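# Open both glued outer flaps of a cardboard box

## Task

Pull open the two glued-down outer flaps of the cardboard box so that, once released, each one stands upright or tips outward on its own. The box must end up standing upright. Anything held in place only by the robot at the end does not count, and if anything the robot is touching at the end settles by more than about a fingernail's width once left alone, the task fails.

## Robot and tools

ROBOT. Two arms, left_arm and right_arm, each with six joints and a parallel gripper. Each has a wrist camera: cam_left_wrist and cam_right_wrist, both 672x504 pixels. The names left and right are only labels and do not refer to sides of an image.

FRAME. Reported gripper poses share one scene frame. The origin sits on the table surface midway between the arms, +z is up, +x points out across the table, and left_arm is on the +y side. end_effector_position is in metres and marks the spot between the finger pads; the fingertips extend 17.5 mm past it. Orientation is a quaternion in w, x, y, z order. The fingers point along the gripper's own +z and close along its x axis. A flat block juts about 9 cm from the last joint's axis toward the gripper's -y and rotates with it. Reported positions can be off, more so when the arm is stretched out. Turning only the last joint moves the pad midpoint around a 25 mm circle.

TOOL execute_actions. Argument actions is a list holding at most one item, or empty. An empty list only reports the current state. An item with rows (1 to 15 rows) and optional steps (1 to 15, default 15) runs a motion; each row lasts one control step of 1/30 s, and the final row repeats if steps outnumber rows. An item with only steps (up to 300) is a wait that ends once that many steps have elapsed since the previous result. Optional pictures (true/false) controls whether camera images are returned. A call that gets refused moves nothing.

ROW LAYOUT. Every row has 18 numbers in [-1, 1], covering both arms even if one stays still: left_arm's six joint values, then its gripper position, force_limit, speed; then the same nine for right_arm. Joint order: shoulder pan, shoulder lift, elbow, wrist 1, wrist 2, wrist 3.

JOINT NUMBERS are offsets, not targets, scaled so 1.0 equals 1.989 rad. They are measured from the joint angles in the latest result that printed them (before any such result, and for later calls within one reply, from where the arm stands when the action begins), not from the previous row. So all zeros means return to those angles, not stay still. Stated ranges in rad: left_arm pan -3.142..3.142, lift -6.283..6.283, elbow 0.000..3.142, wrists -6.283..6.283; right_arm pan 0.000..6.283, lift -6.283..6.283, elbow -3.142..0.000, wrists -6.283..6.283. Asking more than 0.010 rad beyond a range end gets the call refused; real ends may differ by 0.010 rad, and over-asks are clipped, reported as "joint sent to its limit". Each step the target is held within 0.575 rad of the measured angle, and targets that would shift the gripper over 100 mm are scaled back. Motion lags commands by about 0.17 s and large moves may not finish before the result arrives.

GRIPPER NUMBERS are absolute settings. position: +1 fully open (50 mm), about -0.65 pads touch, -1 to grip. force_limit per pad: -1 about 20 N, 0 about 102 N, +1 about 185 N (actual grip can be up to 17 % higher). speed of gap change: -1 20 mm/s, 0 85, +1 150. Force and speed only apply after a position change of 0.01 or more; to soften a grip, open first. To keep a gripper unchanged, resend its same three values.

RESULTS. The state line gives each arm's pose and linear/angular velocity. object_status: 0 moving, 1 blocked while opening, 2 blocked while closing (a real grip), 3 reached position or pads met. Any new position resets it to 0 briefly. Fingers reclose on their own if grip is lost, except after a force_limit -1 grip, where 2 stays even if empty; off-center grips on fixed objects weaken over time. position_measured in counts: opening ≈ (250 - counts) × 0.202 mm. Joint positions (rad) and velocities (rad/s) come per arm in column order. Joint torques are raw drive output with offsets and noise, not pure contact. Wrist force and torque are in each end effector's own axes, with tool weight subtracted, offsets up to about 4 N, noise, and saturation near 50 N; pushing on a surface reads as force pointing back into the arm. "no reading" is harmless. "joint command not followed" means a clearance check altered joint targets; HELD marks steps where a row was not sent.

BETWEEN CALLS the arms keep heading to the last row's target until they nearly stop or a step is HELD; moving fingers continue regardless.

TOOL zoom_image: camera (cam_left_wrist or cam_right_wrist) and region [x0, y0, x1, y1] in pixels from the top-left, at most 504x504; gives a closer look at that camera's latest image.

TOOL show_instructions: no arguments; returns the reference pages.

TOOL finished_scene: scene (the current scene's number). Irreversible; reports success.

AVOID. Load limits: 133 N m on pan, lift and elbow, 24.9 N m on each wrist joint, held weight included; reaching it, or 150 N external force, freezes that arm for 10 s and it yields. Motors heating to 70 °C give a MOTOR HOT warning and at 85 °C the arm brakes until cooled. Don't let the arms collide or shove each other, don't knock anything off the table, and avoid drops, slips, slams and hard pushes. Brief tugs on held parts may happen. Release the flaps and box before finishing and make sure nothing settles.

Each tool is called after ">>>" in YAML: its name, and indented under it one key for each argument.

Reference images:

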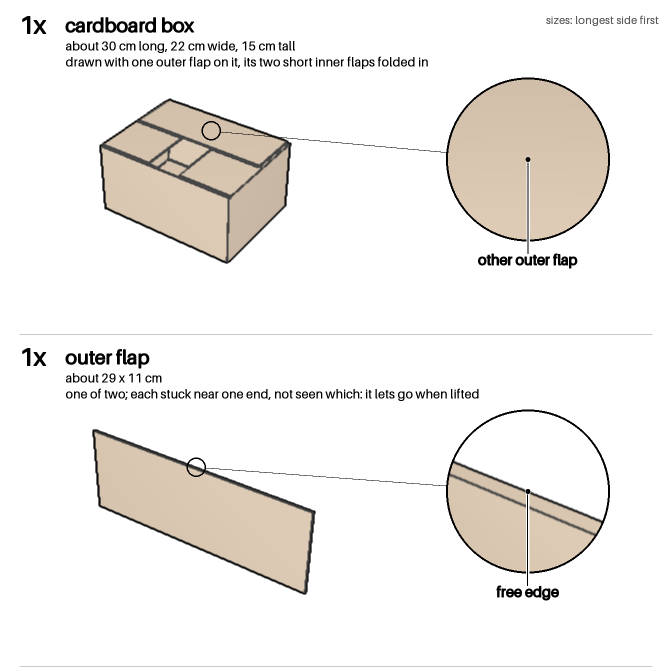

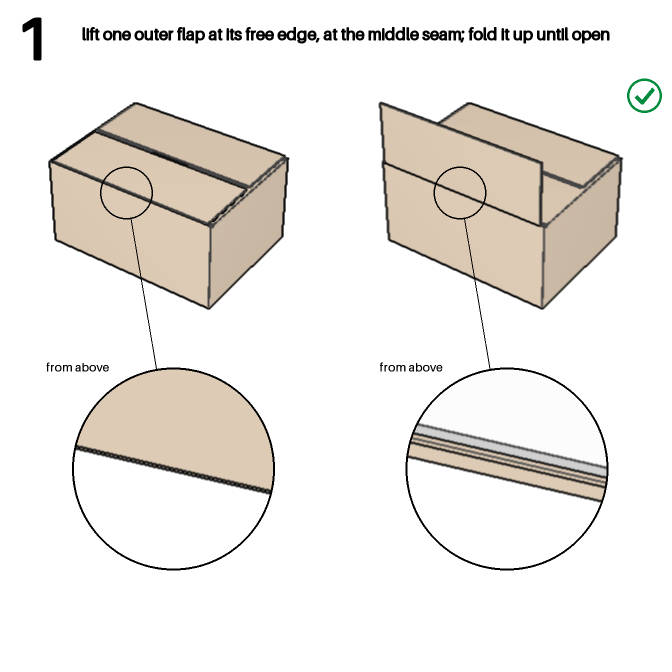

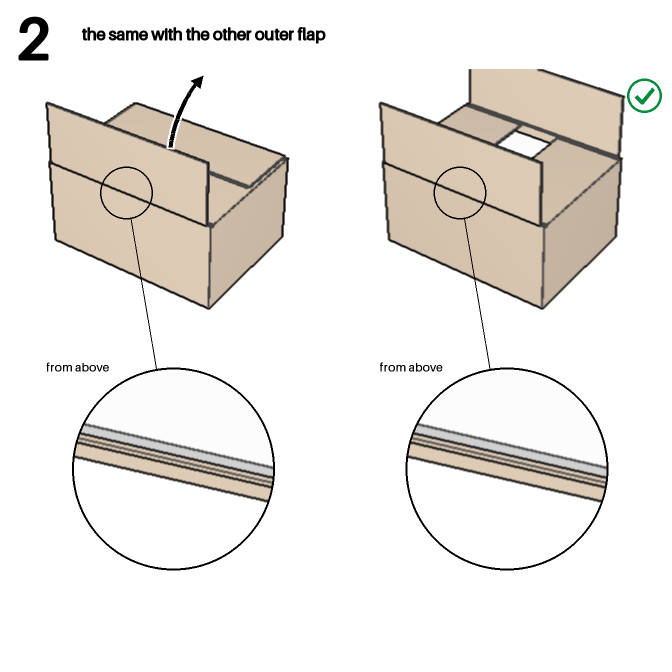

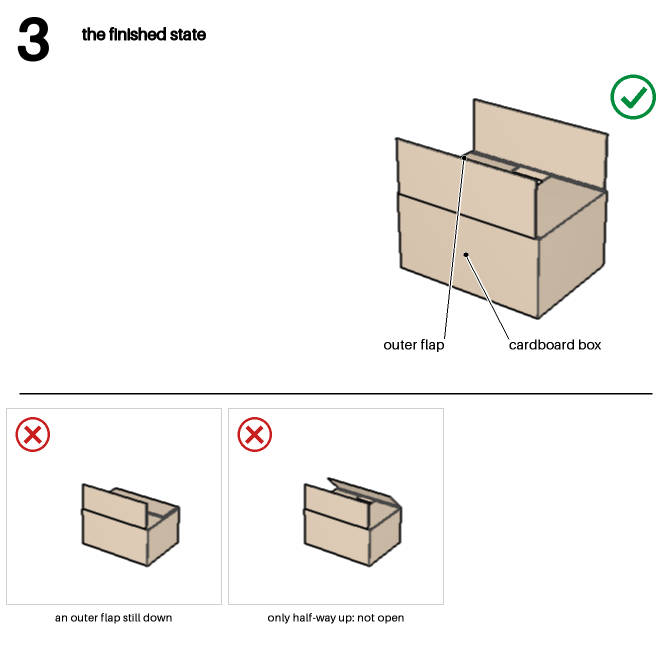

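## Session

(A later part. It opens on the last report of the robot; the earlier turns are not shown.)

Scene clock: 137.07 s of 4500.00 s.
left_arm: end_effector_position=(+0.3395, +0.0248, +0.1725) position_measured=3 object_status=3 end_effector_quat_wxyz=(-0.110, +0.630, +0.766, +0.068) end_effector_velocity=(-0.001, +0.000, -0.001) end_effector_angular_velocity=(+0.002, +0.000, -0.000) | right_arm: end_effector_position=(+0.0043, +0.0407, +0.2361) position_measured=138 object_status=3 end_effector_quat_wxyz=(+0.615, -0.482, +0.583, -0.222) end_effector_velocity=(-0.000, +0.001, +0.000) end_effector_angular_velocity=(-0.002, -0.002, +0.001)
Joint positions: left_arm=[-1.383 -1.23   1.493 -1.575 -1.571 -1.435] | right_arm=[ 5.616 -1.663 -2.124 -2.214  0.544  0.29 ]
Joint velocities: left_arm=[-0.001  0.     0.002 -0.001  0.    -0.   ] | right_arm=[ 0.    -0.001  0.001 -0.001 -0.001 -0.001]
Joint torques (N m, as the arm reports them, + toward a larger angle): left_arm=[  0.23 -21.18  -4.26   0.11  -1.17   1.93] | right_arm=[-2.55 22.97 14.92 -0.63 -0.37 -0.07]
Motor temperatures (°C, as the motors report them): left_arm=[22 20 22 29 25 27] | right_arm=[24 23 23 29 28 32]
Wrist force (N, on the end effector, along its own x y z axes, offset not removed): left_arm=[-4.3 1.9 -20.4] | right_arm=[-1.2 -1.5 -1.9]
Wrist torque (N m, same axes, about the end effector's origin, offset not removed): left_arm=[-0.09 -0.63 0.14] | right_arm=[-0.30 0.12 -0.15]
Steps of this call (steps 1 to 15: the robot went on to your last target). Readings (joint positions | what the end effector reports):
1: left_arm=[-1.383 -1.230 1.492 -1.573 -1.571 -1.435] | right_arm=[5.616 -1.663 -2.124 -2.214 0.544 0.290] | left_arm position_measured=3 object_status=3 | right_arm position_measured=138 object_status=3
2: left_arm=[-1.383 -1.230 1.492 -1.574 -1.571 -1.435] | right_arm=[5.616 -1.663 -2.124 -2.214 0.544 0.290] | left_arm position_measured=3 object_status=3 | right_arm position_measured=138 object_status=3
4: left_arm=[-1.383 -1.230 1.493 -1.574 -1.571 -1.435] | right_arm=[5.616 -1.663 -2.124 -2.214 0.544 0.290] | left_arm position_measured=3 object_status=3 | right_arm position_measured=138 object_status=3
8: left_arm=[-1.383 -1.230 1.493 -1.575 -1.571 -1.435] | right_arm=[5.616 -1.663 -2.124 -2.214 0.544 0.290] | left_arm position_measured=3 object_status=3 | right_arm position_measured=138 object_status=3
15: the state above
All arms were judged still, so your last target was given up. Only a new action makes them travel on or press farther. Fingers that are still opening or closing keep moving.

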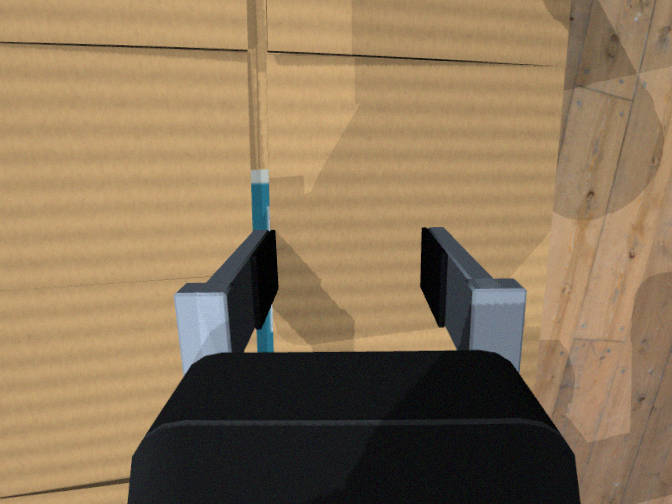

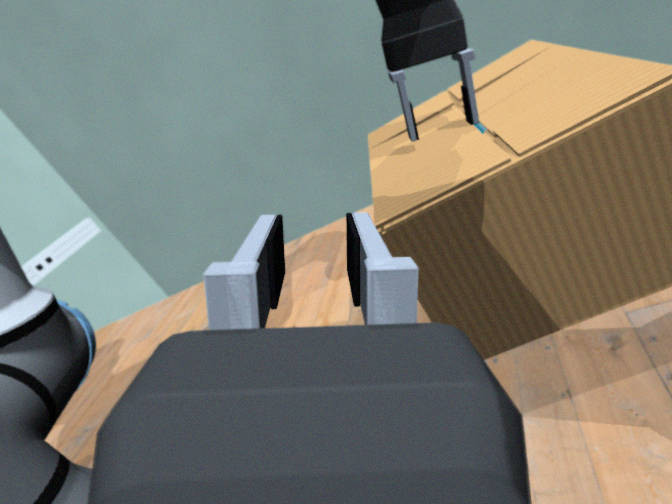

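>>> execute_actions:
  actions:
    - {"rows":[[0,-0.0016,-0.0058,0.0073,0,0,1,0,0,0,0,0,0,0,0,0.1,0,0],[0,-0.0016,-0.0058,0.0073,0,0,1,0,0,0,0,0,0,0,0,0.1,0,0],[0,-0.0016,-0.0058,0.0073,0,0,1,0,0,0,0,0,0,0,0,0.1,0,0],[0,-0.0016,-0.0058,0.0073,0,0,1,0,0,0,0,0,0,0,0,0.1,0,0],[0,-0.0016,-0.0058,0.0073,0,0,1,0,0,0,0,0,0,0,0,0.1,0,0],[0,-0.0016,-0.0058,0.0073,0,0,1,0,0,0,0,0,0,0,0,0.1,0,0],[0,0.0043,-0.0137,0.0095,0,0,1,0,0,0,0,0,0,0,0,0.1,0,0]]}
  pictures: false

>>> execute_actions:
  actions:
    - {"steps":10}
  pictures: false

>>> execute_actions:
  actions:
    - {"rows":[[0,0.0007,0.0026,-0.0033,0,0,1,0,0,0,0,0,0,0,0,0.1,0,0],[0,0.0014,0.0053,-0.0067,0,0,1,0,0,0,0,0,0,0,0,0.1,0,0],[0,0.0014,0.0053,-0.0067,0,0,1,0,0,0,0,0,0,0,0,0.1,0,0],[0,0.0021,0.008,-0.01,0,0,1,0,0,0,0,0,0,0,0,0.1,0,0],[0,0.0021,0.008,-0.01,0,0,1,0,0,0,0,0,0,0,0,0.1,0,0],[0,0.0028,0.0106,-0.0134,0,0,1,0,0,0,0,0,0,0,0,0.1,0,0]]}
  pictures: false

>>> execute_actions:
  actions:
    - {"steps":15}

Scene clock: 162.87 s of 4500.00 s.
left_arm: end_effector_position=(+0.3409, +0.0207, +0.1782) position_measured=3 object_status=3 end_effector_quat_wxyz=(-0.110, +0.630, +0.766, +0.068) end_effector_velocity=(+0.002, -0.006, +0.001) end_effector_angular_velocity=(+0.001, +0.001, -0.002) | right_arm: end_effector_position=(+0.0043, +0.0407, +0.2361) position_measured=138 object_status=3 end_effector_quat_wxyz=(+0.615, -0.482, +0.583, -0.222) end_effector_velocity=(-0.000, -0.000, -0.000) end_effector_angular_velocity=(+0.001, +0.002, -0.001)
Joint positions: left_arm=[-1.383 -1.223  1.469 -1.557 -1.571 -1.435] | right_arm=[ 5.616 -1.663 -2.124 -2.214  0.544  0.29 ]
Joint velocities: left_arm=[-0.     0.014 -0.022  0.009  0.     0.001] | right_arm=[0.    0.    0.    0.002 0.001 0.   ]
Joint torques (N m, as the arm reports them, + toward a larger angle): left_arm=[ -3.83 -35.47 -31.5   -2.47  -1.04   1.86] | right_arm=[-2.5  21.81 15.43 -0.86 -0.21 -0.19]
Motor temperatures (°C, as the motors report them): left_arm=[22 21 22 29 25 27] | right_arm=[24 23 23 29 28 32]
Wrist force (N, on the end effector, along its own x y z axes, offset not removed): left_arm=[6.2 -0.3 4.9] | right_arm=[-0.2 0.7 -0.2]
Wrist torque (N m, same axes, about the end effector's origin, offset not removed): left_arm=[0.41 -0.11 0.28] | right_arm=[0.21 0.07 -0.07]
Steps of this call (steps 1 to 90: nothing new was sent; then 22.30 s passed at rest; steps 91 to 105: all 15 steps of this action). Readings (joint positions | what the end effector reports):
91: left_arm=[-1.383 -1.230 1.493 -1.575 -1.571 -1.435] | right_arm=[5.616 -1.663 -2.124 -2.214 0.544 0.290] | left_arm position_measured=3 object_status=3 | right_arm position_measured=138 object_status=3
92: left_arm=[-1.383 -1.230 1.493 -1.574 -1.571 -1.435] | right_arm=[5.616 -1.663 -2.124 -2.214 0.544 0.290] | left_arm position_measured=3 object_status=3 | right_arm position_measured=138 object_status=3
94: left_arm=[-1.383 -1.230 1.489 -1.569 -1.571 -1.435] | right_arm=[5.616 -1.663 -2.124 -2.214 0.544 0.290] | left_arm position_measured=3 object_status=3 | right_arm position_measured=138 object_status=3
98: left_arm=[-1.383 -1.231 1.483 -1.563 -1.571 -1.435] | right_arm=[5.616 -1.663 -2.124 -2.214 0.544 0.290] | left_arm position_measured=3 object_status=3 | right_arm position_measured=138 object_status=3
105: the state above

Scene clock: 163.20 s of 4500.00 s.
left_arm: end_effector_position=(+0.3412, +0.0199, +0.1783) position_measured=3 object_status=3 end_effector_quat_wxyz=(-0.110, +0.630, +0.766, +0.068) end_effector_velocity=(+0.000, -0.001, +0.000) end_effector_angular_velocity=(-0.001, -0.000, -0.001) | right_arm: end_effector_position=(+0.0043, +0.0407, +0.2361) position_measured=138 object_status=3 end_effector_quat_wxyz=(+0.615, -0.482, +0.583, -0.222) end_effector_velocity=(+0.000, -0.000, -0.000) end_effector_angular_velocity=(+0.002, +0.003, -0.002)
Joint positions: left_arm=[-1.383 -1.221  1.466 -1.556 -1.571 -1.435] | right_arm=[ 5.616 -1.663 -2.124 -2.214  0.544  0.29 ]
Joint velocities: left_arm=[-0.     0.001 -0.002  0.    -0.     0.001] | right_arm=[-0.     0.001  0.     0.002  0.001 -0.   ]
Joint torques (N m, as the arm reports them, + toward a larger angle): left_arm=[ -1.57 -36.89 -32.43  -2.52  -1.04   1.71] | right_arm=[-1.6  23.39 17.02 -0.68 -0.8  -0.15]
Motor temperatures (°C, as the motors report them): left_arm=[22 21 22 29 25 27] | right_arm=[24 23 23 29 28 32]
Wrist force (N, on the end effector, along its own x y z axes, offset not removed): left_arm=[6.3 -1.6 7.3] | right_arm=[-1.0 0.7 1.8]
Wrist torque (N m, same axes, about the end effector's origin, offset not removed): left_arm=[-0.03 -0.11 0.12] | right_arm=[0.09 0.23 0.06]
Steps of this call (steps 1 to 10: the robot went on to your last target). Readings (joint positions | what the end effector reports):
1: left_arm=[-1.383 -1.222 1.468 -1.557 -1.571 -1.435] | right_arm=[5.616 -1.663 -2.124 -2.214 0.544 0.290] | left_arm position_measured=3 object_status=3 | right_arm position_measured=138 object_status=3
2: left_arm=[-1.383 -1.222 1.468 -1.557 -1.571 -1.435] | right_arm=[5.616 -1.663 -2.124 -2.214 0.544 0.290] | left_arm position_measured=3 object_status=3 | right_arm position_measured=138 object_status=3
4: left_arm=[-1.383 -1.222 1.467 -1.556 -1.571 -1.435] | right_arm=[5.616 -1.663 -2.124 -2.214 0.544 0.290] | left_arm position_measured=3 object_status=3 | right_arm position_measured=138 object_status=3
8: left_arm=[-1.383 -1.221 1.467 -1.556 -1.571 -1.435] | right_arm=[5.616 -1.663 -2.124 -2.214 0.544 0.290] | left_arm position_measured=3 object_status=3 | right_arm position_measured=138 object_status=3
10: the state above

Scene clock: 163.70 s of 4500.00 s.
left_arm: end_effector_position=(+0.3411, +0.0202, +0.1687) position_measured=3 object_status=3 end_effector_quat_wxyz=(-0.110, +0.630, +0.766, +0.068) end_effector_velocity=(-0.001, -0.001, -0.006) end_effector_angular_velocity=(-0.000, -0.000, -0.002) | right_arm: end_effector_position=(+0.0043, +0.0407, +0.2361) position_measured=138 object_status=3 end_effector_quat_wxyz=(+0.615, -0.482, +0.583, -0.222) end_effector_velocity=(-0.000, -0.000, +0.000) end_effector_angular_velocity=(+0.001, +0.001, -0.001)
Joint positions: left_arm=[-1.383 -1.217  1.486 -1.581 -1.571 -1.435] | right_arm=[ 5.616 -1.663 -2.124 -2.214  0.544  0.29 ]
Joint velocities: left_arm=[-0.002  0.003  0.01  -0.014  0.    -0.   ] | right_arm=[ 0.     0.001  0.001 -0.     0.002  0.   ]
Joint torques (N m, as the arm reports them, + toward a larger angle): left_arm=[-1.67 28.02 19.25 -3.63 -1.08  1.18] | right_arm=[-2.03 22.15 14.79 -0.72 -0.42 -0.28]
Motor temperatures (°C, as the motors report them): left_arm=[22 21 22 29 25 27] | right_arm=[24 23 23 29 28 32]
Wrist force (N, on the end effector, along its own x y z axes, offset not removed): left_arm=[39.2 0.5 -50.0] | right_arm=[-1.0 -1.9 -3.2]
Wrist torque (N m, same axes, about the end effector's origin, offset not removed): left_arm=[0.96 -1.49 0.17] | right_arm=[-0.43 0.19 -0.04]
Steps of this call (steps 1 to 15: all 15 steps of this action). Readings (joint positions | what the end effector reports):
1: left_arm=[-1.383 -1.221 1.466 -1.556 -1.571 -1.435] | right_arm=[5.616 -1.663 -2.124 -2.214 0.544 0.290] | left_arm position_measured=3 object_status=3 | right_arm position_measured=138 object_status=3
2: left_arm=[-1.383 -1.221 1.467 -1.557 -1.571 -1.435] | right_arm=[5.616 -1.663 -2.124 -2.214 0.544 0.290] | left_arm position_measured=3 object_status=3 | right_arm position_measured=138 object_status=3
4: left_arm=[-1.383 -1.220 1.470 -1.560 -1.571 -1.435] | right_arm=[5.616 -1.663 -2.124 -2.214 0.544 0.290] | left_arm position_measured=3 object_status=3 | right_arm position_measured=138 object_status=3
8: left_arm=[-1.383 -1.218 1.479 -1.572 -1.571 -1.435] | right_arm=[5.616 -1.663 -2.124 -2.214 0.544 0.290] | left_arm position_measured=3 object_status=3 | right_arm position_measured=138 object_status=3
15: the state above

Scene clock: 164.20 s of 4500.00 s.
left_arm: end_effector_position=(+0.3410, +0.0204, +0.1676) position_measured=3 object_status=3 end_effector_quat_wxyz=(-0.110, +0.630, +0.766, +0.068) end_effector_velocity=(-0.000, -0.000, -0.000) end_effector_angular_velocity=(+0.000, +0.000, -0.001) | right_arm: end_effector_position=(+0.0043, +0.0407, +0.2361) position_measured=138 object_status=3 end_effector_quat_wxyz=(+0.615, -0.482, +0.583, -0.222) end_effector_velocity=(+0.000, -0.000, -0.001) end_effector_angular_velocity=(-0.001, -0.002, +0.000)
Joint positions: left_arm=[-1.383 -1.216  1.487 -1.583 -1.571 -1.435] | right_arm=[ 5.616 -1.663 -2.124 -2.214  0.544  0.29 ]
Joint velocities: left_arm=[-0.001  0.001 -0.001  0.    -0.     0.   ] | right_arm=[ 0.    -0.002 -0.001  0.001 -0.     0.001]
Joint torques (N m, as the arm reports them, + toward a larger angle): left_arm=[-1.53 49.82 33.37 -2.83 -0.99  0.14] | right_arm=[-2.47 23.11 15.46 -0.82 -0.48 -0.18]
Motor temperatures (°C, as the motors report them): left_arm=[22 21 22 29 25 27] | right_arm=[24 23 23 29 28 32]
Wrist force (N, on the end effector, along its own x y z axes, offset not removed): left_arm=[50.0 -2.6 -50.0] | right_arm=[1.2 -0.7 -2.6]
Wrist torque (N m, same axes, about the end effector's origin, offset not removed): left_arm=[0.99 -1.91 -0.03] | right_arm=[0.06 -0.23 -0.09]
Steps of this call (steps 1 to 15: the robot went on to your last target). Readings (joint positions | what the end effector reports):
1: left_arm=[-1.383 -1.217 1.486 -1.581 -1.571 -1.435] | right_arm=[5.616 -1.663 -2.124 -2.214 0.544 0.290] | left_arm position_measured=3 object_status=3 | right_arm position_measured=138 object_status=3
2: left_arm=[-1.383 -1.217 1.486 -1.582 -1.571 -1.435] | right_arm=[5.616 -1.663 -2.124 -2.214 0.544 0.290] | left_arm position_measured=3 object_status=3 | right_arm position_measured=138 object_status=3
4: left_arm=[-1.383 -1.216 1.487 -1.582 -1.571 -1.435] | right_arm=[5.616 -1.663 -2.124 -2.214 0.544 0.290] | left_arm position_measured=3 object_status=3 | right_arm position_measured=138 object_status=3
8: left_arm=[-1.383 -1.216 1.487 -1.583 -1.571 -1.435] | right_arm=[5.616 -1.663 -2.124 -2.214 0.544 0.290] | left_arm position_measured=3 object_status=3 | right_arm position_measured=138 object_status=3
15: the state above
All arms were judged still, so your last target was given up. Only a new action makes them travel on or press farther. Fingers that are still opening or closing keep moving.

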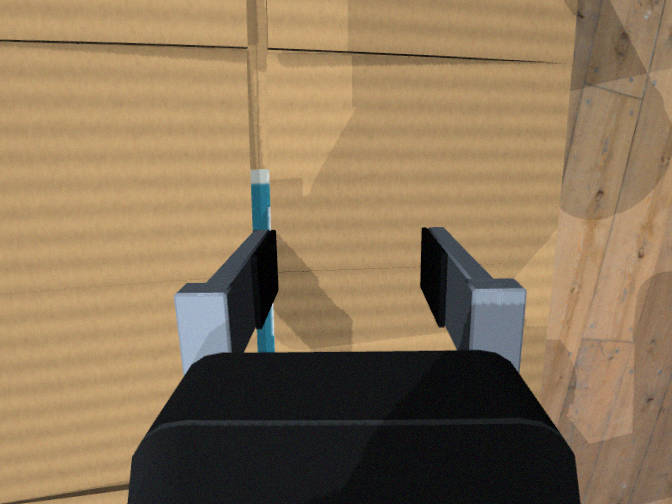

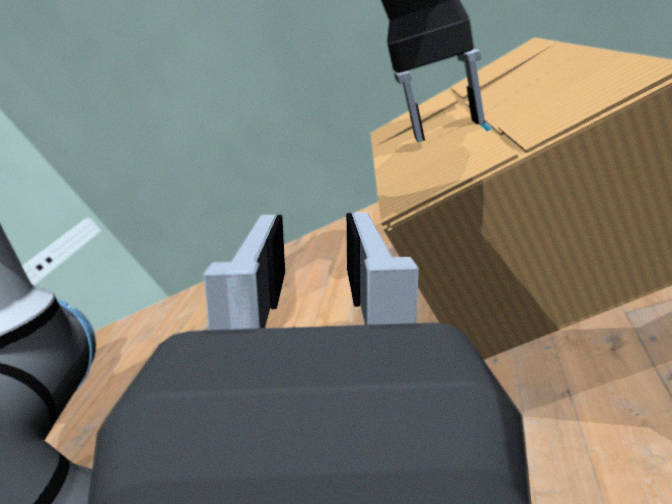

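>>> execute_actions:
  actions:
    - {"rows":[[0,-0.0015,-0.0058,0.0073,0,0,1,0,0,0,0,0,0,0,0,0.1,0,0]]}

>>> zoom_image:
  camera: "cam_right_wrist"
  region: [380,50,560,185]

Scene clock: 174.70 s of 4500.00 s.
left_arm: end_effector_position=(+0.3412, +0.0198, +0.1718) position_measured=3 object_status=3 end_effector_quat_wxyz=(-0.107, +0.630, +0.766, +0.066) end_effector_velocity=(+0.001, +0.000, +0.000) end_effector_angular_velocity=(-0.001, -0.000, +0.001) | right_arm: end_effector_position=(+0.0043, +0.0407, +0.2361) position_measured=138 object_status=3 end_effector_quat_wxyz=(+0.615, -0.482, +0.583, -0.222) end_effector_velocity=(+0.000, -0.000, -0.000) end_effector_angular_velocity=(-0.003, -0.002, -0.001)
Joint positions: left_arm=[-1.383 -1.221  1.484 -1.581 -1.571 -1.435] | right_arm=[ 5.616 -1.663 -2.124 -2.214  0.544  0.29 ]
Joint velocities: left_arm=[ 0.002  0.    -0.001  0.     0.     0.   ] | right_arm=[ 0.    -0.001 -0.    -0.001  0.001 -0.001]
Joint torques (N m, as the arm reports them, + toward a larger angle): left_arm=[ -0.55 -35.69 -23.55  -2.6   -0.01   0.17] | right_arm=[-1.34 22.28 15.52 -0.67 -0.67 -0.22]
Motor temperatures (°C, as the motors report them): left_arm=[22 21 22 29 25 27] | right_arm=[24 23 23 29 28 32]
Wrist force (N, on the end effector, along its own x y z axes, offset not removed): left_arm=[14.1 -3.8 -16.9] | right_arm=[1.8 0.2 -1.2]
Wrist torque (N m, same axes, about the end effector's origin, offset not removed): left_arm=[-0.07 0.00 0.18] | right_arm=[0.22 -0.25 -0.05]
FORCE FAULT: contact force on the left arm reached its limit, and that arm stopped for 10 seconds. The contact can be on any part of that arm, not only on its tool. That arm's remaining commands of this call were not run. That arm holds still and accepts commands again. Move the arm away from the contact; if what it grips holds it there, let go first. Pushing or pulling that hard again can fault the arm again.
The stop of the left arm began at step 15 of this call (marked STOPPED below). From that step on that arm followed nothing that you had sent. 15 of its steps, steps kept back included, did not run and will not run. Nothing is kept back now, and the robot has no last target.
Steps of this call (steps 1 to 124: nothing new was sent; steps 125 to 139: all 15 steps of this action; steps 140 to 315: the stop continued). Readings (joint positions | what the end effector reports):
1: left_arm=[-1.383 -1.216 1.487 -1.583 -1.571 -1.435] | right_arm=[5.616 -1.663 -2.124 -2.214 0.544 0.290] | left_arm position_measured=3 object_status=3 | right_arm position_measured=138 object_status=3
2: left_arm=[-1.383 -1.216 1.487 -1.583 -1.571 -1.435] | right_arm=[5.616 -1.663 -2.124 -2.214 0.544 0.290] | left_arm position_measured=3 object_status=3 | right_arm position_measured=138 object_status=3
4: left_arm=[-1.383 -1.216 1.487 -1.583 -1.571 -1.435] | right_arm=[5.616 -1.663 -2.124 -2.214 0.544 0.290] | left_arm position_measured=3 object_status=3 | right_arm position_measured=138 object_status=3
8: left_arm=[-1.383 -1.216 1.487 -1.583 -1.571 -1.435] | right_arm=[5.616 -1.663 -2.124 -2.214 0.544 0.290] | left_arm position_measured=3 object_status=3 | right_arm position_measured=138 object_status=3
15: left_arm=[-1.383 -1.217 1.487 -1.583 -1.571 -1.435] | right_arm=[5.616 -1.663 -2.124 -2.214 0.544 0.290] | left_arm position_measured=3 object_status=3 | right_arm position_measured=138 object_status=3 STOPPED (the left arm)
315: the state above

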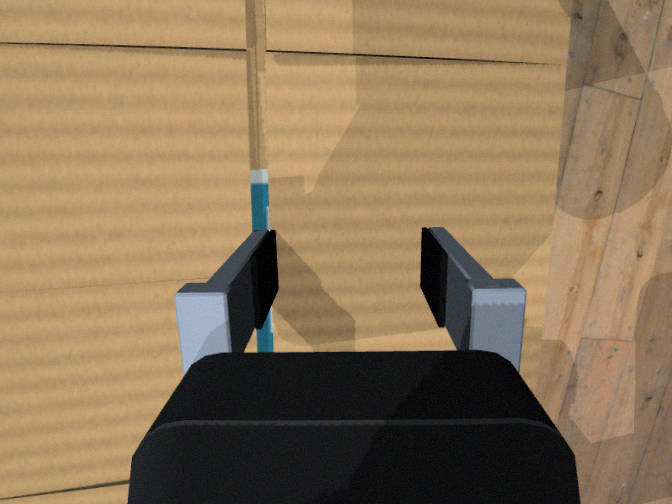

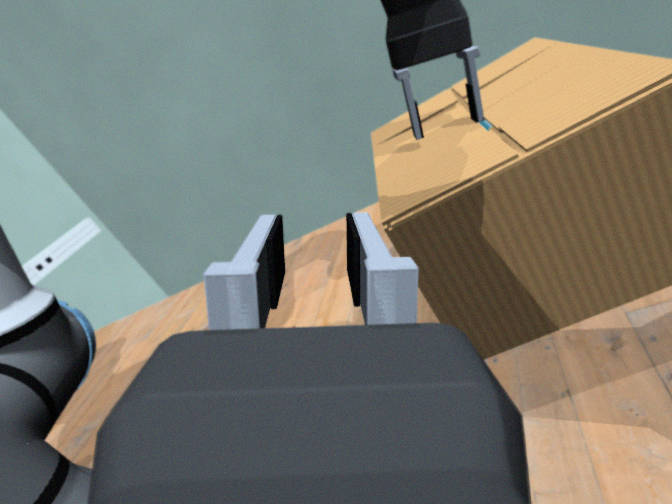

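Region (380, 50, 560, 185) of cam_right_wrist's 672x504 image, scaled by 2.800, with more detail than that image has; it fills the top 378 rows of this view, and the rest is white.

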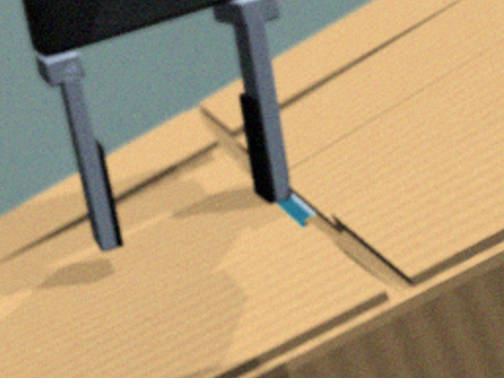

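>>> execute_actions:
  actions:
    - {"rows":[[0,-0.0039,-0.0144,0.0183,0,0,1,0,0,0,0,0,0,0,0,0.1,0,0]]}
  pictures: false

>>> execute_actions:
  actions:
    - {"steps":10}
  pictures: false

>>> execute_actions:
  actions:
    - {"rows":[[0,0.007,-0.0096,0.0026,0,0,1,0,0,0,0,0,0,0,0,0.1,0,0]]}
  pictures: false

>>> execute_actions:
  actions:
    - {"rows":[[0,0.0018,0.0067,-0.0085,0,0,1,0,0,0,0,0,0,0,0,0.1,0,0]]}

Scene clock: 183.20 s of 4500.00 s.
left_arm: end_effector_position=(+0.3413, +0.0195, +0.1862) position_measured=3 object_status=3 end_effector_quat_wxyz=(-0.108, +0.630, +0.766, +0.066) end_effector_velocity=(-0.000, -0.000, +0.005) end_effector_angular_velocity=(-0.001, -0.000, +0.000) | right_arm: end_effector_position=(+0.0043, +0.0407, +0.2361) position_measured=138 object_status=3 end_effector_quat_wxyz=(+0.615, -0.482, +0.583, -0.222) end_effector_velocity=(+0.000, +0.000, -0.000) end_effector_angular_velocity=(-0.001, -0.001, +0.000)
Joint positions: left_arm=[-1.383 -1.229  1.457 -1.545 -1.571 -1.435] | right_arm=[ 5.616 -1.663 -2.124 -2.214  0.544  0.29 ]
Joint velocities: left_arm=[-0.    -0.003 -0.008  0.01  -0.    -0.   ] | right_arm=[-0.    -0.001 -0.     0.    -0.    -0.001]
Joint torques (N m, as the arm reports them, + toward a larger angle): left_arm=[ -0.6  -49.66 -31.09  -0.7   -0.01   0.11] | right_arm=[-2.86 22.36 18.11 -0.53 -0.47 -0.3 ]
Motor temperatures (°C, as the motors report them): left_arm=[22 21 22 29 25 27] | right_arm=[24 23 23 29 28 32]
Wrist force (N, on the end effector, along its own x y z axes, offset not removed): left_arm=[0.1 -3.7 5.9] | right_arm=[2.2 -3.2 1.2]
Wrist torque (N m, same axes, about the end effector's origin, offset not removed): left_arm=[-0.43 -0.18 0.11] | right_arm=[-0.48 -0.28 -0.20]
Steps of this call (steps 1 to 90: nothing new was sent; then 5.00 s passed at rest; steps 91 to 105: all 15 steps of this action). Readings (joint positions | what the end effector reports):
91: left_arm=[-1.383 -1.221 1.484 -1.581 -1.571 -1.435] | right_arm=[5.616 -1.663 -2.124 -2.214 0.544 0.290] | left_arm position_measured=3 object_status=3 | right_arm position_measured=138 object_status=3
92: left_arm=[-1.383 -1.222 1.482 -1.578 -1.571 -1.435] | right_arm=[5.616 -1.663 -2.124 -2.214 0.544 0.290] | left_arm position_measured=3 object_status=3 | right_arm position_measured=138 object_status=3
94: left_arm=[-1.383 -1.224 1.473 -1.567 -1.571 -1.435] | right_arm=[5.616 -1.663 -2.124 -2.214 0.544 0.290] | left_arm position_measured=3 object_status=3 | right_arm position_measured=138 object_status=3
98: left_arm=[-1.383 -1.227 1.462 -1.552 -1.571 -1.435] | right_arm=[5.616 -1.663 -2.124 -2.214 0.544 0.290] | left_arm position_measured=3 object_status=3 | right_arm position_measured=138 object_status=3
105: the state above

Scene clock: 183.53 s of 4500.00 s.
left_arm: end_effector_position=(+0.3413, +0.0195, +0.1867) position_measured=3 object_status=3 end_effector_quat_wxyz=(-0.107, +0.630, +0.766, +0.066) end_effector_velocity=(-0.001, -0.000, +0.000) end_effector_angular_velocity=(+0.001, +0.000, -0.003) | right_arm: end_effector_position=(+0.0043, +0.0407, +0.2361) position_measured=138 object_status=3 end_effector_quat_wxyz=(+0.615, -0.482, +0.583, -0.222) end_effector_velocity=(-0.000, -0.000, +0.001) end_effector_angular_velocity=(-0.000, +0.001, -0.001)
Joint positions: left_arm=[-1.383 -1.229  1.456 -1.544 -1.571 -1.435] | right_arm=[ 5.616 -1.663 -2.124 -2.214  0.544  0.29 ]
Joint velocities: left_arm=[-0.002 -0.     0.     0.001  0.     0.001] | right_arm=[ 0.     0.001  0.001 -0.001  0.001 -0.001]
Joint torques (N m, as the arm reports them, + toward a larger angle): left_arm=[ -0.45 -49.25 -30.42  -0.77  -0.05   0.15] | right_arm=[-3.9  22.05 16.05 -0.87 -0.54 -0.22]
Motor temperatures (°C, as the motors report them): left_arm=[22 21 22 29 25 27] | right_arm=[24 23 23 29 28 32]
Wrist force (N, on the end effector, along its own x y z axes, offset not removed): left_arm=[-3.4 -2.9 0.9] | right_arm=[0.6 -2.2 -1.3]
Wrist torque (N m, same axes, about the end effector's origin, offset not removed): left_arm=[-0.56 0.55 0.24] | right_arm=[-0.27 -0.14 -0.27]
Steps of this call (steps 1 to 10: the robot went on to your last target). Readings (joint positions | what the end effector reports):
1: left_arm=[-1.383 -1.229 1.456 -1.545 -1.571 -1.435] | right_arm=[5.616 -1.663 -2.124 -2.214 0.544 0.290] | left_arm position_measured=3 object_status=3 | right_arm position_measured=138 object_status=3
2: left_arm=[-1.383 -1.229 1.456 -1.545 -1.571 -1.435] | right_arm=[5.616 -1.663 -2.124 -2.214 0.544 0.290] | left_arm position_measured=3 object_status=3 | right_arm position_measured=138 object_status=3
4: left_arm=[-1.383 -1.229 1.456 -1.545 -1.571 -1.435] | right_arm=[5.616 -1.663 -2.124 -2.214 0.544 0.290] | left_arm position_measured=3 object_status=3 | right_arm position_measured=138 object_status=3
8: left_arm=[-1.383 -1.229 1.456 -1.544 -1.571 -1.435] | right_arm=[5.616 -1.663 -2.124 -2.214 0.544 0.290] | left_arm position_measured=3 object_status=3 | right_arm position_measured=138 object_status=3
10: the state above

Scene clock: 184.03 s of 4500.00 s.
left_arm: end_effector_position=(+0.3432, +0.0140, +0.1867) position_measured=3 object_status=3 end_effector_quat_wxyz=(-0.107, +0.630, +0.766, +0.066) end_effector_velocity=(+0.000, -0.002, +0.000) end_effector_angular_velocity=(-0.001, -0.001, -0.001) | right_arm: end_effector_position=(+0.0043, +0.0407, +0.2361) position_measured=138 object_status=3 end_effector_quat_wxyz=(+0.615, -0.482, +0.583, -0.222) end_effector_velocity=(+0.000, -0.000, +0.000) end_effector_angular_velocity=(-0.001, -0.001, +0.001)
Joint positions: left_arm=[-1.383 -1.216  1.437 -1.539 -1.571 -1.435] | right_arm=[ 5.616 -1.663 -2.124 -2.214  0.544  0.29 ]
Joint velocities: left_arm=[-0.001  0.004 -0.006  0.001  0.    -0.   ] | right_arm=[ 0.     0.001 -0.001 -0.001 -0.    -0.001]
Joint torques (N m, as the arm reports them, + toward a larger angle): left_arm=[ -0.71 -35.25 -31.26  -0.55  -0.08   0.18] | right_arm=[-1.1  23.49 15.79 -0.7  -0.58 -0.41]
Motor temperatures (°C, as the motors report them): left_arm=[22 21 22 29 25 27] | right_arm=[24 23 23 29 28 32]
Wrist force (N, on the end effector, along its own x y z axes, offset not removed): left_arm=[-3.3 -3.5 5.3] | right_arm=[1.2 -2.0 0.6]
Wrist torque (N m, same axes, about the end effector's origin, offset not removed): left_arm=[-0.48 0.64 0.41] | right_arm=[-0.28 -0.21 0.10]
Steps of this call (steps 1 to 15: all 15 steps of this action). Readings (joint positions | what the end effector reports):
1: left_arm=[-1.383 -1.229 1.456 -1.544 -1.571 -1.435] | right_arm=[5.616 -1.663 -2.124 -2.214 0.544 0.290] | left_arm position_measured=3 object_status=3 | right_arm position_measured=138 object_status=3
2: left_arm=[-1.383 -1.228 1.454 -1.544 -1.571 -1.435] | right_arm=[5.616 -1.663 -2.124 -2.214 0.544 0.290] | left_arm position_measured=3 object_status=3 | right_arm position_measured=138 object_status=3
4: left_arm=[-1.383 -1.223 1.448 -1.542 -1.571 -1.435] | right_arm=[5.616 -1.663 -2.124 -2.214 0.544 0.290] | left_arm position_measured=3 object_status=3 | right_arm position_measured=138 object_status=3
8: left_arm=[-1.383 -1.218 1.441 -1.540 -1.571 -1.435] | right_arm=[5.616 -1.663 -2.124 -2.214 0.544 0.290] | left_arm position_measured=3 object_status=3 | right_arm position_measured=138 object_status=3
15: the state above

Scene clock: 184.53 s of 4500.00 s.
left_arm: end_effector_position=(+0.3432, +0.0141, +0.1799) position_measured=3 object_status=3 end_effector_quat_wxyz=(-0.107, +0.630, +0.766, +0.066) end_effector_velocity=(+0.001, +0.000, -0.002) end_effector_angular_velocity=(-0.001, -0.001, +0.002) | right_arm: end_effector_position=(+0.0043, +0.0407, +0.2361) position_measured=138 object_status=3 end_effector_quat_wxyz=(+0.615, -0.482, +0.583, -0.222) end_effector_velocity=(+0.000, -0.000, +0.000) end_effector_angular_velocity=(-0.001, -0.001, +0.001)
Joint positions: left_arm=[-1.383 -1.212  1.45  -1.556 -1.571 -1.435] | right_arm=[ 5.616 -1.663 -2.124 -2.214  0.544  0.29 ]
Joint velocities: left_arm=[ 0.001  0.001  0.003 -0.005 -0.    -0.001] | right_arm=[ 0.     0.001 -0.    -0.001 -0.    -0.001]
Joint torques (N m, as the arm reports them, + toward a larger angle): left_arm=[ -0.78 -34.47 -17.89  -3.5    0.02   0.23] | right_arm=[-2.87 22.13 15.5  -0.57 -0.42 -0.05]
Motor temperatures (°C, as the motors report them): left_arm=[22 21 22 29 25 27] | right_arm=[24 23 23 29 28 32]
Wrist force (N, on the end effector, along its own x y z axes, offset not removed): left_arm=[-1.2 -4.2 0.6] | right_arm=[-4.6 -1.7 0.6]
Wrist torque (N m, same axes, about the end effector's origin, offset not removed): left_arm=[-0.59 0.08 -0.11] | right_arm=[-0.14 0.75 0.00]
Steps of this call (steps 1 to 15: all 15 steps of this action). Readings (joint positions | what the end effector reports):
1: left_arm=[-1.383 -1.215 1.437 -1.539 -1.571 -1.435] | right_arm=[5.616 -1.663 -2.124 -2.214 0.544 0.290] | left_arm position_measured=3 object_status=3 | right_arm position_measured=138 object_status=3
2: left_arm=[-1.383 -1.215 1.438 -1.540 -1.571 -1.435] | right_arm=[5.616 -1.663 -2.124 -2.214 0.544 0.290] | left_arm position_measured=3 object_status=3 | right_arm position_measured=138 object_status=3
4: left_arm=[-1.383 -1.214 1.442 -1.546 -1.571 -1.435] | right_arm=[5.616 -1.663 -2.124 -2.214 0.544 0.290] | left_arm position_measured=3 object_status=3 | right_arm position_measured=138 object_status=3
8: left_arm=[-1.383 -1.213 1.448 -1.553 -1.571 -1.435] | right_arm=[5.616 -1.663 -2.124 -2.214 0.544 0.290] | left_arm position_measured=3 object_status=3 | right_arm position_measured=138 object_status=3
15: the state above

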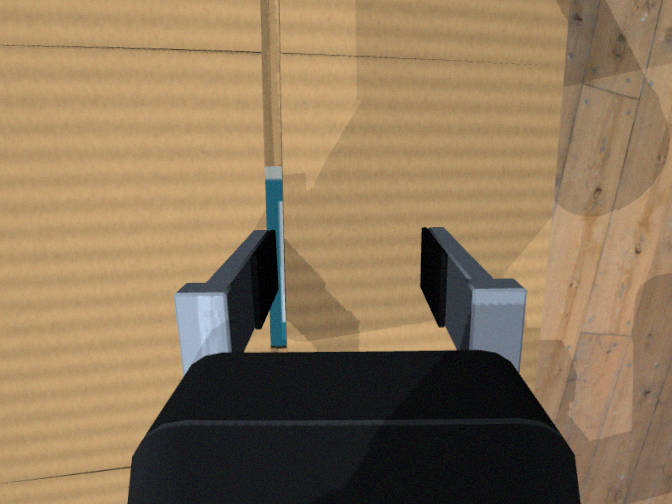

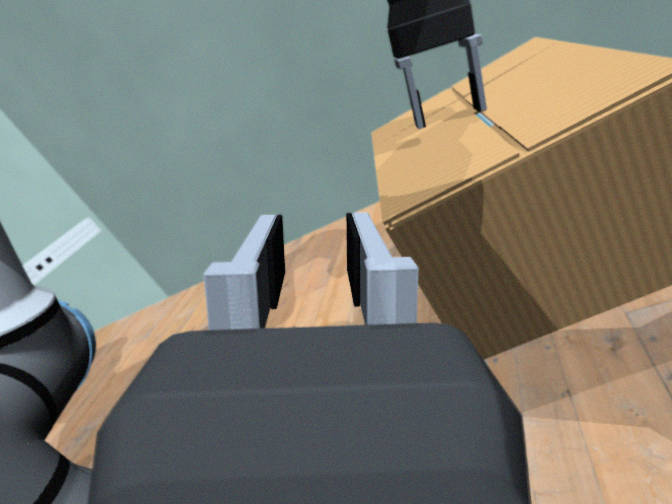

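Descend 5 mm straight down.

>>> execute_actions:
  actions:
    - {"rows":[[0,0.0013,0.0048,-0.0061,0,0,1,0,0,0,0,0,0,0,0,0.1,0,0]]}

Scene clock: 188.17 s of 4500.00 s.
left_arm: end_effector_position=(+0.3432, +0.0142, +0.1751) position_measured=3 object_status=3 end_effector_quat_wxyz=(-0.107, +0.630, +0.766, +0.066) end_effector_velocity=(-0.001, +0.001, -0.002) end_effector_angular_velocity=(+0.002, +0.001, -0.001) | right_arm: end_effector_position=(+0.0043, +0.0407, +0.2361) position_measured=138 object_status=3 end_effector_quat_wxyz=(+0.615, -0.482, +0.583, -0.222) end_effector_velocity=(-0.000, +0.000, +0.000) end_effector_angular_velocity=(+0.000, +0.001, +0.001)
Joint positions: left_arm=[-1.383 -1.21   1.459 -1.567 -1.571 -1.435] | right_arm=[ 5.616 -1.663 -2.124 -2.214  0.544  0.29 ]
Joint velocities: left_arm=[-0.001  0.001  0.004 -0.003 -0.     0.   ] | right_arm=[ 0.     0.001  0.     0.    -0.001 -0.001]
Joint torques (N m, as the arm reports them, + toward a larger angle): left_arm=[ -0.75 -29.85 -13.04  -2.67  -0.09   0.2 ] | right_arm=[-1.63 22.09 14.63 -0.78 -0.34 -0.21]
Motor temperatures (°C, as the motors report them): left_arm=[22 21 22 29 25 27] | right_arm=[24 23 23 29 28 32]
Wrist force (N, on the end effector, along its own x y z axes, offset not removed): left_arm=[1.3 -2.2 -6.2] | right_arm=[-1.5 -4.3 -1.5]
Wrist torque (N m, same axes, about the end effector's origin, offset not removed): left_arm=[-0.24 -0.61 0.08] | right_arm=[-0.75 0.34 0.00]
Steps of this call (steps 1 to 15: the robot went on to your last target; steps 16 to 90: nothing new was sent; then 0.13 s passed at rest; steps 91 to 105: all 15 steps of this action). Readings (joint positions | what the end effector reports):
91: left_arm=[-1.383 -1.212 1.451 -1.556 -1.571 -1.435] | right_arm=[5.616 -1.663 -2.124 -2.214 0.544 0.290] | left_arm position_measured=3 object_status=3 | right_arm position_measured=138 object_status=3
92: left_arm=[-1.383 -1.212 1.451 -1.557 -1.571 -1.435] | right_arm=[5.616 -1.663 -2.124 -2.214 0.544 0.290] | left_arm position_measured=3 object_status=3 | right_arm position_measured=138 object_status=3
94: left_arm=[-1.383 -1.211 1.454 -1.561 -1.571 -1.435] | right_arm=[5.616 -1.663 -2.124 -2.214 0.544 0.290] | left_arm position_measured=3 object_status=3 | right_arm position_measured=138 object_status=3
98: left_arm=[-1.383 -1.210 1.458 -1.565 -1.571 -1.435] | right_arm=[5.616 -1.663 -2.124 -2.214 0.544 0.290] | left_arm position_measured=3 object_status=3 | right_arm position_measured=138 object_status=3
105: the state above

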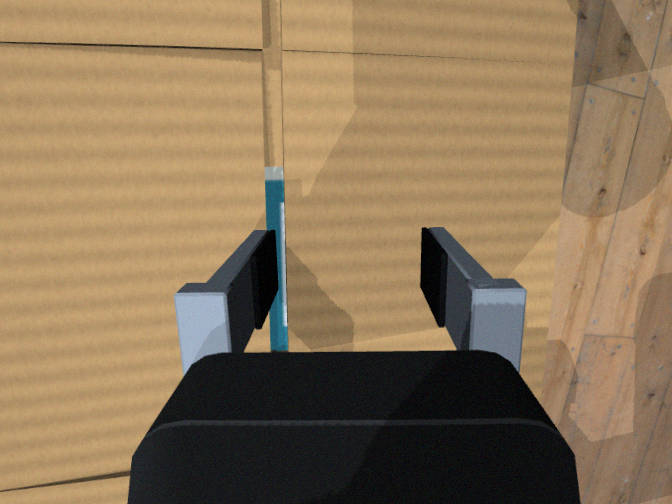

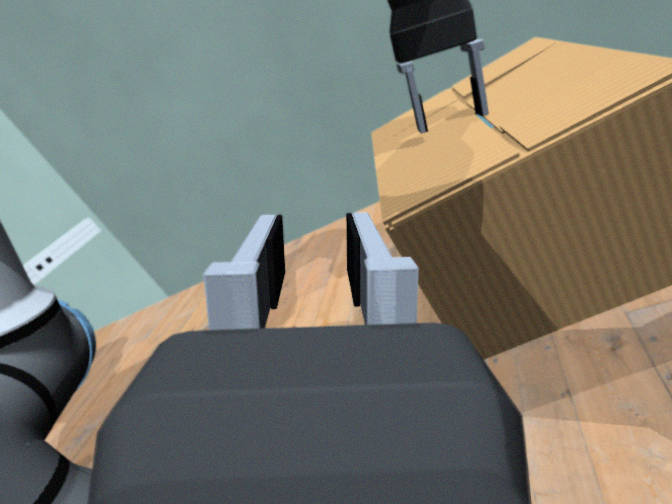

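>>> execute_actions:
  actions:
    - {"rows":[[0,0.0008,0.0029,-0.0037,0,0,1,0,0,0,0,0,0,0,0,0.1,0,0]]}

>>> zoom_image:
  camera: "cam_right_wrist"
  region: [430,70,530,145]

Scene clock: 194.50 s of 4500.00 s.
left_arm: end_effector_position=(+0.3431, +0.0142, +0.1723) position_measured=3 object_status=3 end_effector_quat_wxyz=(-0.107, +0.630, +0.766, +0.066) end_effector_velocity=(+0.000, +0.001, -0.002) end_effector_angular_velocity=(+0.002, +0.000, +0.002) | right_arm: end_effector_position=(+0.0043, +0.0407, +0.2361) position_measured=138 object_status=3 end_effector_quat_wxyz=(+0.615, -0.482, +0.583, -0.222) end_effector_velocity=(+0.000, -0.000, -0.000) end_effector_angular_velocity=(-0.001, -0.001, -0.000)
Joint positions: left_arm=[-1.383 -1.208  1.465 -1.575 -1.571 -1.435] | right_arm=[ 5.616 -1.663 -2.124 -2.214  0.544  0.29 ]
Joint velocities: left_arm=[ 0.001  0.001  0.003 -0.002 -0.    -0.001] | right_arm=[-0.    -0.001  0.    -0.     0.    -0.001]
Joint torques (N m, as the arm reports them, + toward a larger angle): left_arm=[-0.79 -0.85  6.24 -1.2   0.05  0.11] | right_arm=[-2.7  22.12 15.59 -0.53 -0.41  0.03]
Motor temperatures (°C, as the motors report them): left_arm=[22 21 22 29 25 27] | right_arm=[24 23 23 29 28 32]
Wrist force (N, on the end effector, along its own x y z axes, offset not removed): left_arm=[12.0 -1.8 -50.0] | right_arm=[0.5 -1.6 0.3]
Wrist torque (N m, same axes, about the end effector's origin, offset not removed): left_arm=[-0.41 -0.87 0.07] | right_arm=[-0.12 -0.11 0.00]
Steps of this call (steps 1 to 15: the robot went on to your last target; steps 16 to 90: nothing new was sent; then 2.83 s passed at rest; steps 91 to 105: all 15 steps of this action). Readings (joint positions | what the end effector reports):
91: left_arm=[-1.383 -1.209 1.460 -1.568 -1.571 -1.435] | right_arm=[5.616 -1.663 -2.124 -2.214 0.544 0.290] | left_arm position_measured=3 object_status=3 | right_arm position_measured=138 object_status=3
92: left_arm=[-1.383 -1.209 1.460 -1.568 -1.571 -1.435] | right_arm=[5.616 -1.663 -2.124 -2.214 0.544 0.290] | left_arm position_measured=3 object_status=3 | right_arm position_measured=138 object_status=3
94: left_arm=[-1.383 -1.209 1.462 -1.571 -1.571 -1.435] | right_arm=[5.616 -1.663 -2.124 -2.214 0.544 0.290] | left_arm position_measured=3 object_status=3 | right_arm position_measured=138 object_status=3
98: left_arm=[-1.383 -1.209 1.464 -1.573 -1.571 -1.435] | right_arm=[5.616 -1.663 -2.124 -2.214 0.544 0.290] | left_arm position_measured=3 object_status=3 | right_arm position_measured=138 object_status=3
105: the state above

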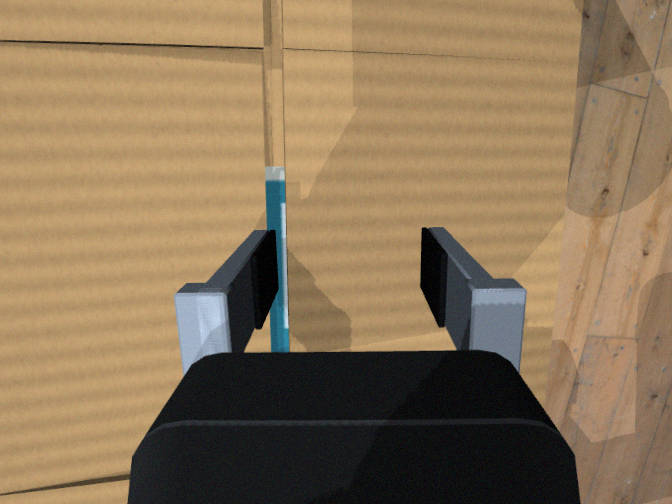

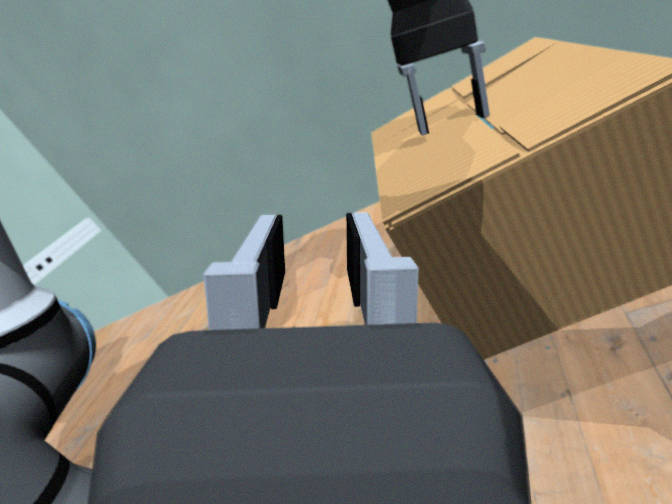

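Region (430, 70, 530, 145) of cam_right_wrist's 672x504 image, scaled by 5.040, with more detail than that image has; it fills the top 378 rows of this view, and the rest is white.

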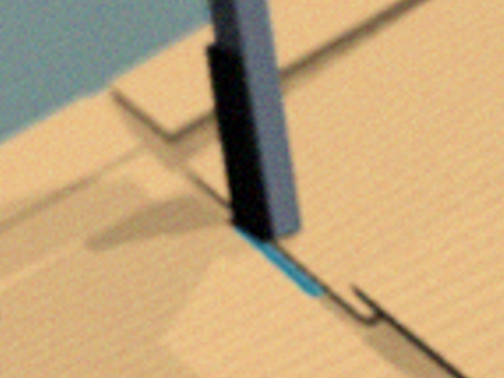

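>>> execute_actions:
  actions:
    - {"rows":[[0,-0.0021,-0.0077,0.0098,0,0,1,0,0,0,0.1855,0.0377,0.425,0.516,0,-1,0,0]]}
  pictures: false

>>> execute_actions:
  actions:
    - {"steps":40}
  pictures: false

Scene clock: 224.33 s of 4500.00 s.
left_arm: end_effector_position=(+0.3432, +0.0140, +0.1800) position_measured=3 object_status=3 end_effector_quat_wxyz=(-0.107, +0.630, +0.766, +0.066) end_effector_velocity=(+0.000, -0.000, +0.003) end_effector_angular_velocity=(-0.001, -0.001, +0.002) | right_arm: end_effector_position=(-0.1190, -0.0328, +0.2033) position_measured=253 object_status=0 end_effector_quat_wxyz=(+0.242, -0.306, +0.920, -0.031) end_effector_velocity=(-0.410, -0.140, -0.044) end_effector_angular_velocity=(-0.209, +1.885, -0.462)
Joint positions: left_arm=[-1.383 -1.212  1.45  -1.556 -1.571 -1.435] | right_arm=[ 5.616 -1.362 -2.059 -1.616  1.193  0.29 ]
Joint velocities: left_arm=[ 0.    -0.002 -0.005  0.005  0.    -0.002] | right_arm=[-0.     0.281  0.046  0.979  1.452 -0.001]
Joint torques (N m, as the arm reports them, + toward a larger angle): left_arm=[ -0.86 -49.91 -29.61  -0.86  -0.01   0.17] | right_arm=[-3.48 24.97 33.19  6.3   4.41 -0.33]
Motor temperatures (°C, as the motors report them): left_arm=[22 21 22 29 25 27] | right_arm=[24 23 23 29 28 32]
Wrist force (N, on the end effector, along its own x y z axes, offset not removed): left_arm=[0.9 -3.4 2.9] | right_arm=[-0.9 -1.3 2.3]
Wrist torque (N m, same axes, about the end effector's origin, offset not removed): left_arm=[-0.39 0.07 0.13] | right_arm=[0.15 0.17 -0.09]
Steps of this call (steps 1 to 15: the robot went on to your last target; steps 16 to 90: nothing new was sent; then 26.33 s passed at rest; steps 91 to 105: all 15 steps of this action). Readings (joint positions | what the end effector reports):
91: left_arm=[-1.383 -1.208 1.465 -1.575 -1.571 -1.435] | right_arm=[5.616 -1.663 -2.124 -2.214 0.544 0.290] | left_arm position_measured=3 object_status=3 | right_arm position_measured=140 object_status=0
92: left_arm=[-1.383 -1.208 1.464 -1.573 -1.571 -1.435] | right_arm=[5.616 -1.660 -2.121 -2.211 0.547 0.290] | left_arm position_measured=3 object_status=3 | right_arm position_measured=154 object_status=0
94: left_arm=[-1.383 -1.209 1.459 -1.567 -1.571 -1.435] | right_arm=[5.616 -1.613 -2.100 -2.163 0.594 0.290] | left_arm position_measured=3 object_status=3 | right_arm position_measured=182 object_status=0
98: left_arm=[-1.383 -1.211 1.453 -1.559 -1.571 -1.435] | right_arm=[5.616 -1.456 -2.074 -1.928 0.829 0.290] | left_arm position_measured=3 object_status=3 | right_arm position_measured=238 object_status=0
105: the state above

Scene clock: 225.67 s of 4500.00 s.
left_arm: end_effector_position=(+0.3432, +0.0140, +0.1804) position_measured=3 object_status=3 end_effector_quat_wxyz=(-0.107, +0.630, +0.766, +0.066) end_effector_velocity=(+0.000, +0.000, -0.000) end_effector_angular_velocity=(+0.000, +0.000, +0.000) | right_arm: end_effector_position=(-0.2337, -0.0677, +0.2203) position_measured=253 object_status=3 end_effector_quat_wxyz=(+0.000, -0.286, +0.958, +0.001) end_effector_velocity=(+0.000, -0.000, -0.001) end_effector_angular_velocity=(-0.001, -0.001, +0.001)
Joint positions: left_arm=[-1.383 -1.212  1.45  -1.555 -1.571 -1.435] | right_arm=[ 5.616 -1.294 -2.049 -1.369  1.57   0.29 ]
Joint velocities: left_arm=[ 0.001 -0.     0.001 -0.001 -0.     0.001] | right_arm=[-0.    -0.001 -0.    -0.     0.    -0.001]
Joint torques (N m, as the arm reports them, + toward a larger angle): left_arm=[ -0.71 -50.16 -30.23  -0.78   0.04   0.07] | right_arm=[-3.3  22.52 34.39  5.03  2.41  0.09]
Motor temperatures (°C, as the motors report them): left_arm=[22 21 22 29 25 27] | right_arm=[24 23 23 29 28 32]
Wrist force (N, on the end effector, along its own x y z axes, offset not removed): left_arm=[-0.8 -5.4 1.4] | right_arm=[0.6 -1.2 -1.8]
Wrist torque (N m, same axes, about the end effector's origin, offset not removed): left_arm=[-0.85 0.07 0.09] | right_arm=[-0.21 -0.21 -0.01]
Steps of this call (steps 1 to 40: the robot went on to your last target). Readings (joint positions | what the end effector reports):
1: left_arm=[-1.383 -1.212 1.450 -1.556 -1.571 -1.435] | right_arm=[5.616 -1.352 -2.058 -1.583 1.242 0.290] | left_arm position_measured=3 object_status=3 | right_arm position_measured=253 object_status=3
2: left_arm=[-1.383 -1.212 1.450 -1.555 -1.571 -1.435] | right_arm=[5.616 -1.343 -2.056 -1.551 1.290 0.290] | left_arm position_measured=3 object_status=3 | right_arm position_measured=253 object_status=3
4: left_arm=[-1.383 -1.212 1.450 -1.555 -1.571 -1.435] | right_arm=[5.616 -1.326 -2.054 -1.489 1.382 0.290] | left_arm position_measured=3 object_status=3 | right_arm position_measured=253 object_status=3
8: left_arm=[-1.383 -1.212 1.450 -1.555 -1.571 -1.435] | right_arm=[5.616 -1.306 -2.050 -1.412 1.502 0.290] | left_arm position_measured=3 object_status=3 | right_arm position_measured=253 object_status=3
40: the state above


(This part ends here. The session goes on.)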